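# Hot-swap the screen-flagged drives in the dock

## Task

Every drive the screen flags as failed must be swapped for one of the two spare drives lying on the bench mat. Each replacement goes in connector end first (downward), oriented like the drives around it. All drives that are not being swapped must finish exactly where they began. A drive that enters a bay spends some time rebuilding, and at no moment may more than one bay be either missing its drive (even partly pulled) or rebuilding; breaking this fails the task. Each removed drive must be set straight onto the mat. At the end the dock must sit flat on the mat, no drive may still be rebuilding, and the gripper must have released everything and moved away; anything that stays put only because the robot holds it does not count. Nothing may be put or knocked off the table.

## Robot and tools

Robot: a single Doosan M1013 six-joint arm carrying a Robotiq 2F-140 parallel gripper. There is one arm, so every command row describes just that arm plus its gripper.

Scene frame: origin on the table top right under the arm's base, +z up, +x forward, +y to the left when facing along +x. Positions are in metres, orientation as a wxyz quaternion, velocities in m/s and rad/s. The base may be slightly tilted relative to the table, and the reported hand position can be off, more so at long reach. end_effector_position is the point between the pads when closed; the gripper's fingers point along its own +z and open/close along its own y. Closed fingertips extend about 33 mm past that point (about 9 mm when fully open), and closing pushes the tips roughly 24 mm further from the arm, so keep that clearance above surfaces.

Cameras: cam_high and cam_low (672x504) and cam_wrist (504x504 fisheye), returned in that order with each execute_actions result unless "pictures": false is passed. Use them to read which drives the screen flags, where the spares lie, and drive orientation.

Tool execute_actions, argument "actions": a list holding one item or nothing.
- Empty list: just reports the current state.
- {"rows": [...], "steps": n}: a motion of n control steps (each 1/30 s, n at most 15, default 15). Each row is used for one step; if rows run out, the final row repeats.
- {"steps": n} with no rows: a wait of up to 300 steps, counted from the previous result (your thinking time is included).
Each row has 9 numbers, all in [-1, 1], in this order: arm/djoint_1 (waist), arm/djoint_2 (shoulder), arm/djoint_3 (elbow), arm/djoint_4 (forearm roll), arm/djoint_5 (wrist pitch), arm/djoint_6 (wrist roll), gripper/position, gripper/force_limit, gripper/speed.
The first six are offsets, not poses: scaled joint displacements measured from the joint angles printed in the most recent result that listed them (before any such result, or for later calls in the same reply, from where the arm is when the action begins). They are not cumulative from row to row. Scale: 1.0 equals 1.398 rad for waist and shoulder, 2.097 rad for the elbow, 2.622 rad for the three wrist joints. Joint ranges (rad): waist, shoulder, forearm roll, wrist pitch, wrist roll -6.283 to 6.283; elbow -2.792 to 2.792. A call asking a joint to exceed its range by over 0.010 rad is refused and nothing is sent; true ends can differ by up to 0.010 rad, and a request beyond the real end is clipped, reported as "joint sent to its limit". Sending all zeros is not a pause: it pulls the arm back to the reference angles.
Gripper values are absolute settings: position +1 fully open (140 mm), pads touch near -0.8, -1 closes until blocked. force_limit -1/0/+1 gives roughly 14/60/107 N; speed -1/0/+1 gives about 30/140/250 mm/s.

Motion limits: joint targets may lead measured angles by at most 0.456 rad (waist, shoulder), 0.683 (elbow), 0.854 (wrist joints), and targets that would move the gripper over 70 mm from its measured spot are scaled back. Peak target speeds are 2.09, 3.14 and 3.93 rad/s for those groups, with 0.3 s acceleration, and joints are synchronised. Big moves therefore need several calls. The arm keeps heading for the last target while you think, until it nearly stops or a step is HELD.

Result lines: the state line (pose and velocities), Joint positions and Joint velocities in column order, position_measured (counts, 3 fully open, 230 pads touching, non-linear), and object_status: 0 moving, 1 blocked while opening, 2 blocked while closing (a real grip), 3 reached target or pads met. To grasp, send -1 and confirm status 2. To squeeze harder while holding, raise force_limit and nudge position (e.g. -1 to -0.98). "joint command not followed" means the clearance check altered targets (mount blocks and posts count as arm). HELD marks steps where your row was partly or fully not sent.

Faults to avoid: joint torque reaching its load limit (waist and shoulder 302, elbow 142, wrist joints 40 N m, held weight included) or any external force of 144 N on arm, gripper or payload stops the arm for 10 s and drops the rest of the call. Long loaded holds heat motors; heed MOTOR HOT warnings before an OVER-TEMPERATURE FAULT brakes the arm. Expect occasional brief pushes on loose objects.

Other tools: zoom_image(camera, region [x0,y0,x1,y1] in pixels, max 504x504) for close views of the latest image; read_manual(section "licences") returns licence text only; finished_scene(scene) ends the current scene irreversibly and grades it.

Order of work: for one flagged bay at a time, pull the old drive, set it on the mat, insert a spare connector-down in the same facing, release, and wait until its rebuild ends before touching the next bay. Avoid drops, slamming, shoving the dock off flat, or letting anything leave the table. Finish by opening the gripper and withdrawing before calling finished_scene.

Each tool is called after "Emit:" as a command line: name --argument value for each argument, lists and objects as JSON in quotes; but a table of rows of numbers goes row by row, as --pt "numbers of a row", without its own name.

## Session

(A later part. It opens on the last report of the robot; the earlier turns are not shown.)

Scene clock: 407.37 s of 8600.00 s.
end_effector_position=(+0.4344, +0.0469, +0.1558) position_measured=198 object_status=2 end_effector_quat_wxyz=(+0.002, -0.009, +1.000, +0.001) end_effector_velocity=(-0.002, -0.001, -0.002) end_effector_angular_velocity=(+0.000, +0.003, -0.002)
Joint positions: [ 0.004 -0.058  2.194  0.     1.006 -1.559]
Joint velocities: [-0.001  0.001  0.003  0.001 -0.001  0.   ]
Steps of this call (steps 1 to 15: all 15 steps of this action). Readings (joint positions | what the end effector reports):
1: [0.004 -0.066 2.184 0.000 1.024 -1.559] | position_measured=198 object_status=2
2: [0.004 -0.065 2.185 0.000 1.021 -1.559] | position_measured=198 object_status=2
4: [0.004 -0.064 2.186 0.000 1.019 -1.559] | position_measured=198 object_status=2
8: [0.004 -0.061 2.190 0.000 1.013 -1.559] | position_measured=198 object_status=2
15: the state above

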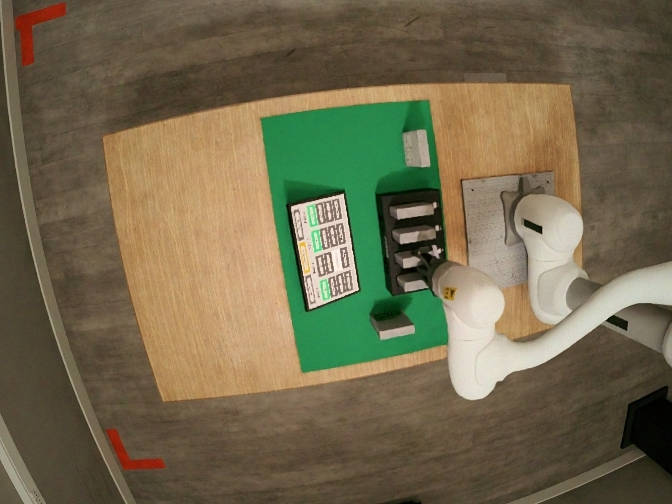

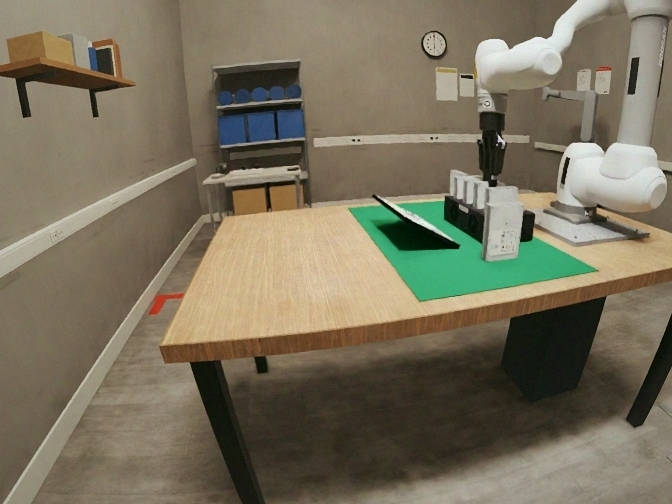

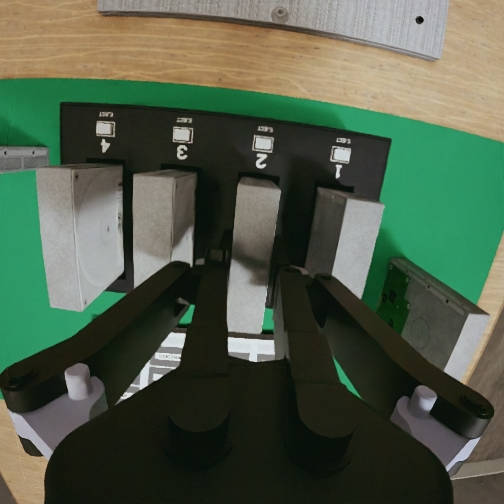

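Emit:
execute_actions --actions '[{"rows":[[0,0.0022,0.0016,0,-0.0025,0,-1,1,0]]}]'

Scene clock: 408.90 s of 8600.00 s.
end_effector_position=(+0.4343, +0.0469, +0.1528) position_measured=198 object_status=2 end_effector_quat_wxyz=(+0.002, -0.009, +1.000, +0.001) end_effector_velocity=(-0.001, +0.001, -0.000) end_effector_angular_velocity=(+0.002, -0.000, -0.001)
Joint positions: [ 0.004 -0.054  2.197  0.     0.999 -1.559]
Joint velocities: [ 0.    -0.001  0.001  0.003 -0.001 -0.   ]
Steps of this call (steps 1 to 15: the robot went on to your last target; steps 16 to 31: nothing new was sent; steps 32 to 46: all 15 steps of this action). Readings (joint positions | what the end effector reports):
32: [0.004 -0.057 2.194 0.000 1.005 -1.559] | position_measured=198 object_status=2
33: [0.004 -0.056 2.196 0.000 1.002 -1.559] | position_measured=198 object_status=2
35: [0.004 -0.055 2.197 0.000 1.000 -1.559] | position_measured=198 object_status=2
39: [0.004 -0.054 2.198 0.000 0.999 -1.559] | position_measured=198 object_status=2
46: the state above

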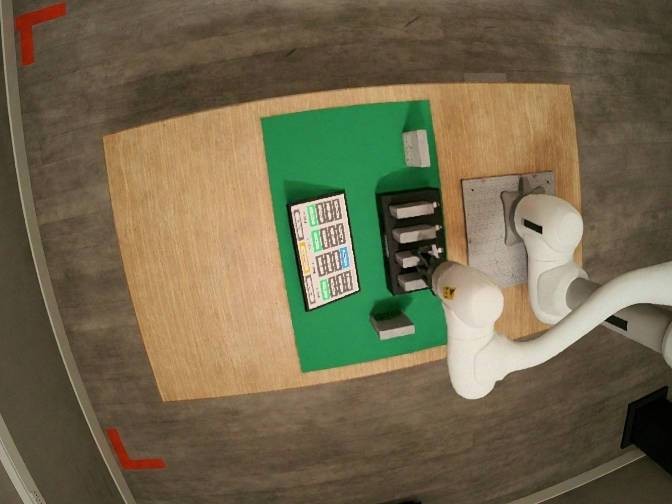

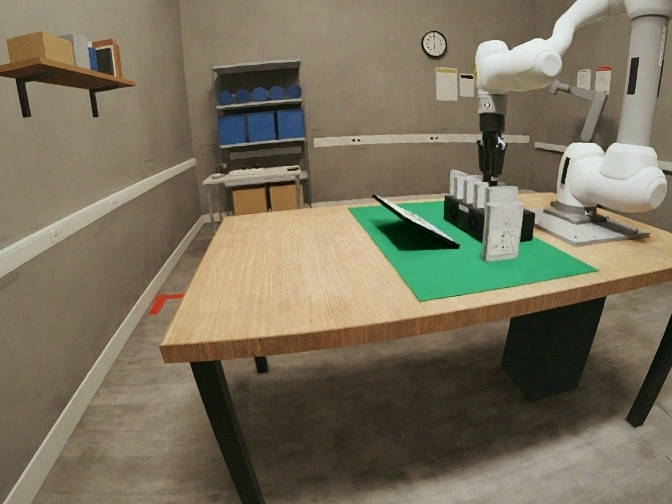

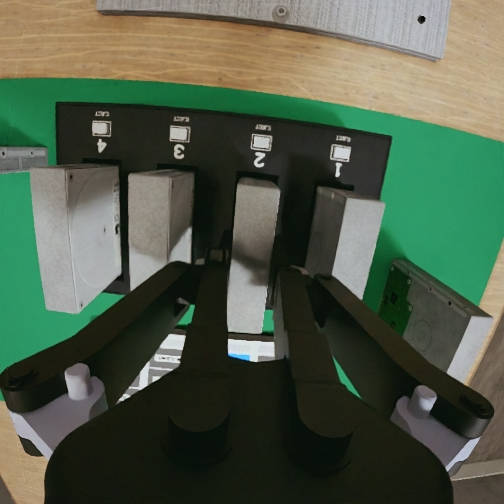

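Emit:
execute_actions --actions '[{"rows":[[0,0,0,0,0,0,-0.2,1,0]],"steps":12}]' --pictures false

Emit:
execute_actions --actions '[{"rows":[[0,-0.06,-0.0577,0,0.0778,0,-0.2,1,0]]}]' --pictures false

Emit:
execute_actions --actions '[{"rows":[[0,-0.0235,-0.041,0,0.0453,0,-0.2,1,0]]}]' --pictures false

Emit:
execute_actions --actions '[{"steps":300}]' --pictures false

Emit:
execute_actions --actions '[{"steps":300}]' --pictures false

Emit:
execute_actions --actions '[{"steps":300}]' --pictures false

Emit:
execute_actions --actions '[{"steps":300}]' --pictures false

Emit:
execute_actions --actions '[{"steps":300}]' --pictures false

Emit:
execute_actions --actions '[{"steps":300}]' --pictures false

Emit:
execute_actions --actions '[{"steps":300}]'

Scene clock: 422.63 s of 8600.00 s.
end_effector_position=(+0.4344, +0.0469, +0.1528) position_measured=154 object_status=0 end_effector_quat_wxyz=(+0.002, -0.009, +1.000, +0.001) end_effector_velocity=(+0.000, -0.001, -0.000) end_effector_angular_velocity=(-0.000, +0.001, -0.001)
Joint positions: [ 0.004 -0.054  2.197  0.     0.999 -1.559]
Joint velocities: [-0.001  0.001  0.    -0.     0.     0.   ]
Steps of this call (steps 1 to 15: the robot went on to your last target; steps 16 to 400: nothing new was sent; steps 401 to 412: all 12 steps of this action). Readings (joint positions | what the end effector reports):
401: [0.004 -0.055 2.197 0.000 0.999 -1.559] | position_measured=198 object_status=0
402: [0.004 -0.055 2.197 0.000 0.999 -1.559] | position_measured=198 object_status=0
404: [0.004 -0.055 2.197 0.000 0.999 -1.559] | position_measured=177 object_status=0
408: [0.004 -0.055 2.197 0.000 0.999 -1.559] | position_measured=154 object_status=0
412: the state above

Scene clock: 423.13 s of 8600.00 s.
end_effector_position=(+0.4342, +0.0467, +0.2497) position_measured=154 object_status=3 end_effector_quat_wxyz=(+0.003, -0.009, +1.000, +0.001) end_effector_velocity=(+0.000, +0.001, +0.001) end_effector_angular_velocity=(+0.002, -0.001, +0.000)
Joint positions: [ 0.004 -0.138  2.076  0.     1.203 -1.559]
Joint velocities: [ 0.001 -0.001 -0.001  0.002  0.     0.   ]
Steps of this call (steps 1 to 15: all 15 steps of this action). Readings (joint positions | what the end effector reports):
1: [0.004 -0.055 2.197 0.000 1.000 -1.559] | position_measured=154 object_status=0
2: [0.004 -0.058 2.191 0.000 1.013 -1.559] | position_measured=154 object_status=3
4: [0.004 -0.085 2.153 0.000 1.078 -1.559] | position_measured=154 object_status=3
8: [0.004 -0.135 2.080 0.000 1.195 -1.559] | position_measured=154 object_status=3
15: the state above

Scene clock: 423.63 s of 8600.00 s.
end_effector_position=(+0.4339, +0.0466, +0.3098) position_measured=154 object_status=3 end_effector_quat_wxyz=(+0.003, -0.009, +1.000, +0.001) end_effector_velocity=(-0.000, -0.000, -0.000) end_effector_angular_velocity=(-0.001, +0.001, -0.000)
Joint positions: [ 0.004 -0.171  1.99   0.     1.322 -1.559]
Joint velocities: [ 0.     0.     0.001 -0.001 -0.     0.   ]
Steps of this call (steps 1 to 15: all 15 steps of this action). Readings (joint positions | what the end effector reports):
1: [0.004 -0.139 2.075 0.000 1.205 -1.559] | position_measured=154 object_status=3
2: [0.004 -0.142 2.067 0.000 1.217 -1.559] | position_measured=154 object_status=3
4: [0.004 -0.158 2.023 0.001 1.277 -1.559] | position_measured=154 object_status=3
8: [0.004 -0.171 1.991 0.001 1.321 -1.559] | position_measured=154 object_status=3
15: the state above

Scene clock: 433.63 s of 8600.00 s.
end_effector_position=(+0.4339, +0.0466, +0.3099) position_measured=154 object_status=3 end_effector_quat_wxyz=(+0.003, -0.009, +1.000, +0.001) end_effector_velocity=(+0.000, +0.001, -0.000) end_effector_angular_velocity=(+0.001, -0.000, -0.001)
Joint positions: [ 0.004 -0.171  1.99   0.     1.322 -1.559]
Joint velocities: [ 0.001  0.     0.     0.001 -0.001  0.001]
Steps of this call (steps 1 to 15: the robot went on to your last target; steps 16 to 300: nothing new was sent). Readings (joint positions | what the end effector reports):
1: [0.004 -0.171 1.990 0.000 1.322 -1.559] | position_measured=154 object_status=3
2: [0.004 -0.171 1.990 0.000 1.322 -1.559] | position_measured=154 object_status=3
4: [0.004 -0.171 1.990 0.000 1.322 -1.559] | position_measured=154 object_status=3
8: [0.004 -0.171 1.990 0.000 1.322 -1.559] | position_measured=154 object_status=3
300: the state above
The arm was judged still, so your last target was given up. Only a new action makes it travel on or press farther. Fingers that are still opening or closing keep moving.

Scene clock: 443.63 s of 8600.00 s.
end_effector_position=(+0.4339, +0.0466, +0.3099) position_measured=154 object_status=3 end_effector_quat_wxyz=(+0.003, -0.009, +1.000, +0.001) end_effector_velocity=(+0.001, +0.001, +0.001) end_effector_angular_velocity=(+0.002, -0.002, -0.000)
Joint positions: [ 0.004 -0.171  1.99   0.     1.322 -1.559]
Joint velocities: [ 0.     0.    -0.003  0.002  0.001 -0.   ]
Steps of this call (steps 1 to 300: nothing new was sent). Readings (joint positions | what the end effector reports):
1: [0.004 -0.171 1.990 0.000 1.322 -1.559] | position_measured=154 object_status=3
2: [0.004 -0.171 1.990 0.000 1.322 -1.559] | position_measured=154 object_status=3
4: [0.004 -0.171 1.990 0.000 1.322 -1.559] | position_measured=154 object_status=3
8: [0.004 -0.171 1.990 0.000 1.322 -1.559] | position_measured=154 object_status=3
300: the state above

Scene clock: 453.63 s of 8600.00 s.
end_effector_position=(+0.4339, +0.0466, +0.3099) position_measured=154 object_status=3 end_effector_quat_wxyz=(+0.003, -0.009, +1.000, +0.001) end_effector_velocity=(-0.000, -0.000, -0.001) end_effector_angular_velocity=(+0.000, +0.001, -0.001)
Joint positions: [ 0.004 -0.171  1.99   0.     1.322 -1.559]
Joint velocities: [-0.001  0.     0.001  0.    -0.     0.   ]
Steps of this call (steps 1 to 300: nothing new was sent). Readings (joint positions | what the end effector reports):
1: [0.004 -0.171 1.990 0.000 1.322 -1.559] | position_measured=154 object_status=3
2: [0.004 -0.171 1.990 0.000 1.322 -1.559] | position_measured=154 object_status=3
4: [0.004 -0.171 1.990 0.000 1.322 -1.559] | position_measured=154 object_status=3
8: [0.004 -0.171 1.990 0.000 1.322 -1.559] | position_measured=154 object_status=3
300: the state above

Scene clock: 463.63 s of 8600.00 s.
end_effector_position=(+0.4339, +0.0466, +0.3099) position_measured=154 object_status=3 end_effector_quat_wxyz=(+0.003, -0.009, +1.000, +0.001) end_effector_velocity=(+0.001, -0.001, +0.001) end_effector_angular_velocity=(-0.001, -0.001, -0.000)
Joint positions: [ 0.004 -0.171  1.99   0.     1.322 -1.559]
Joint velocities: [-0.001  0.    -0.001 -0.001 -0.    -0.   ]
Steps of this call (steps 1 to 300: nothing new was sent). Readings (joint positions | what the end effector reports):
1: [0.004 -0.171 1.990 0.000 1.322 -1.559] | position_measured=154 object_status=3
2: [0.004 -0.171 1.990 0.000 1.322 -1.559] | position_measured=154 object_status=3
4: [0.004 -0.171 1.990 0.000 1.322 -1.559] | position_measured=154 object_status=3
8: [0.004 -0.171 1.990 0.000 1.322 -1.559] | position_measured=154 object_status=3
300: the state above

Scene clock: 473.63 s of 8600.00 s.
end_effector_position=(+0.4339, +0.0466, +0.3099) position_measured=154 object_status=3 end_effector_quat_wxyz=(+0.003, -0.009, +1.000, +0.001) end_effector_velocity=(+0.000, -0.001, -0.000) end_effector_angular_velocity=(-0.000, +0.000, -0.003)
Joint positions: [ 0.004 -0.171  1.99   0.     1.322 -1.559]
Joint velocities: [-0.002  0.     0.    -0.    -0.     0.001]
Steps of this call (steps 1 to 300: nothing new was sent). Readings (joint positions | what the end effector reports):
1: [0.004 -0.171 1.990 0.000 1.322 -1.559] | position_measured=154 object_status=3
2: [0.004 -0.171 1.990 0.000 1.322 -1.559] | position_measured=154 object_status=3
4: [0.004 -0.171 1.990 0.000 1.322 -1.559] | position_measured=154 object_status=3
8: [0.004 -0.171 1.990 0.000 1.322 -1.559] | position_measured=154 object_status=3
300: the state above

Scene clock: 483.63 s of 8600.00 s.
end_effector_position=(+0.4339, +0.0466, +0.3099) position_measured=154 object_status=3 end_effector_quat_wxyz=(+0.003, -0.009, +1.000, +0.001) end_effector_velocity=(+0.001, +0.000, +0.001) end_effector_angular_velocity=(+0.002, -0.002, -0.001)
Joint positions: [ 0.004 -0.171  1.99   0.     1.322 -1.559]
Joint velocities: [-0.001  0.    -0.001  0.002 -0.    -0.001]
Steps of this call (steps 1 to 300: nothing new was sent). Readings (joint positions | what the end effector reports):
1: [0.004 -0.171 1.990 0.000 1.322 -1.559] | position_measured=154 object_status=3
2: [0.004 -0.171 1.990 0.000 1.322 -1.559] | position_measured=154 object_status=3
4: [0.004 -0.171 1.990 0.000 1.322 -1.559] | position_measured=154 object_status=3
8: [0.004 -0.171 1.990 0.000 1.322 -1.559] | position_measured=154 object_status=3
300: the state above

Scene clock: 493.63 s of 8600.00 s.
end_effector_position=(+0.4339, +0.0466, +0.3099) position_measured=154 object_status=3 end_effector_quat_wxyz=(+0.003, -0.009, +1.000, +0.001) end_effector_velocity=(+0.001, +0.000, +0.001) end_effector_angular_velocity=(+0.002, -0.001, -0.002)
Joint positions: [ 0.004 -0.171  1.99   0.     1.322 -1.559]
Joint velocities: [-0.001 -0.    -0.002  0.002  0.     0.001]
Steps of this call (steps 1 to 300: nothing new was sent). Readings (joint positions | what the end effector reports):
1: [0.004 -0.171 1.990 0.000 1.322 -1.559] | position_measured=154 object_status=3
2: [0.004 -0.171 1.990 0.000 1.322 -1.559] | position_measured=154 object_status=3
4: [0.004 -0.171 1.990 0.000 1.322 -1.559] | position_measured=154 object_status=3
8: [0.004 -0.171 1.990 0.000 1.322 -1.559] | position_measured=154 object_status=3
300: the state above

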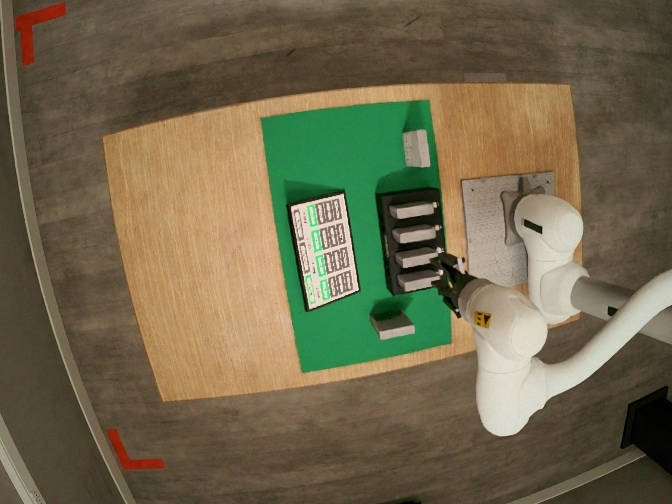

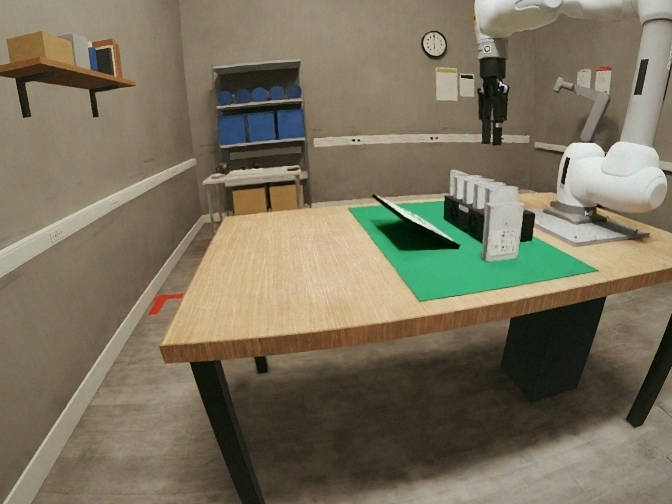

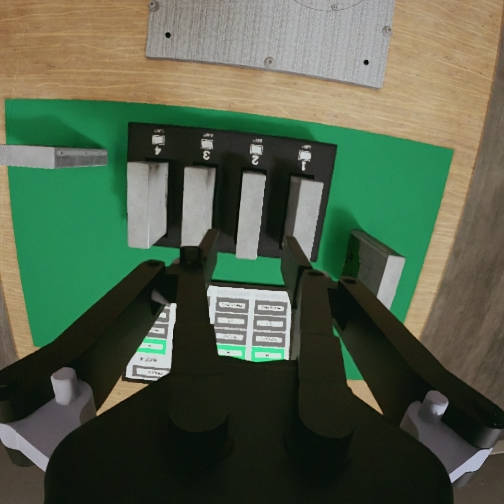

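Emit:
finished_scene --scene 2

The scene is finished: the task was done.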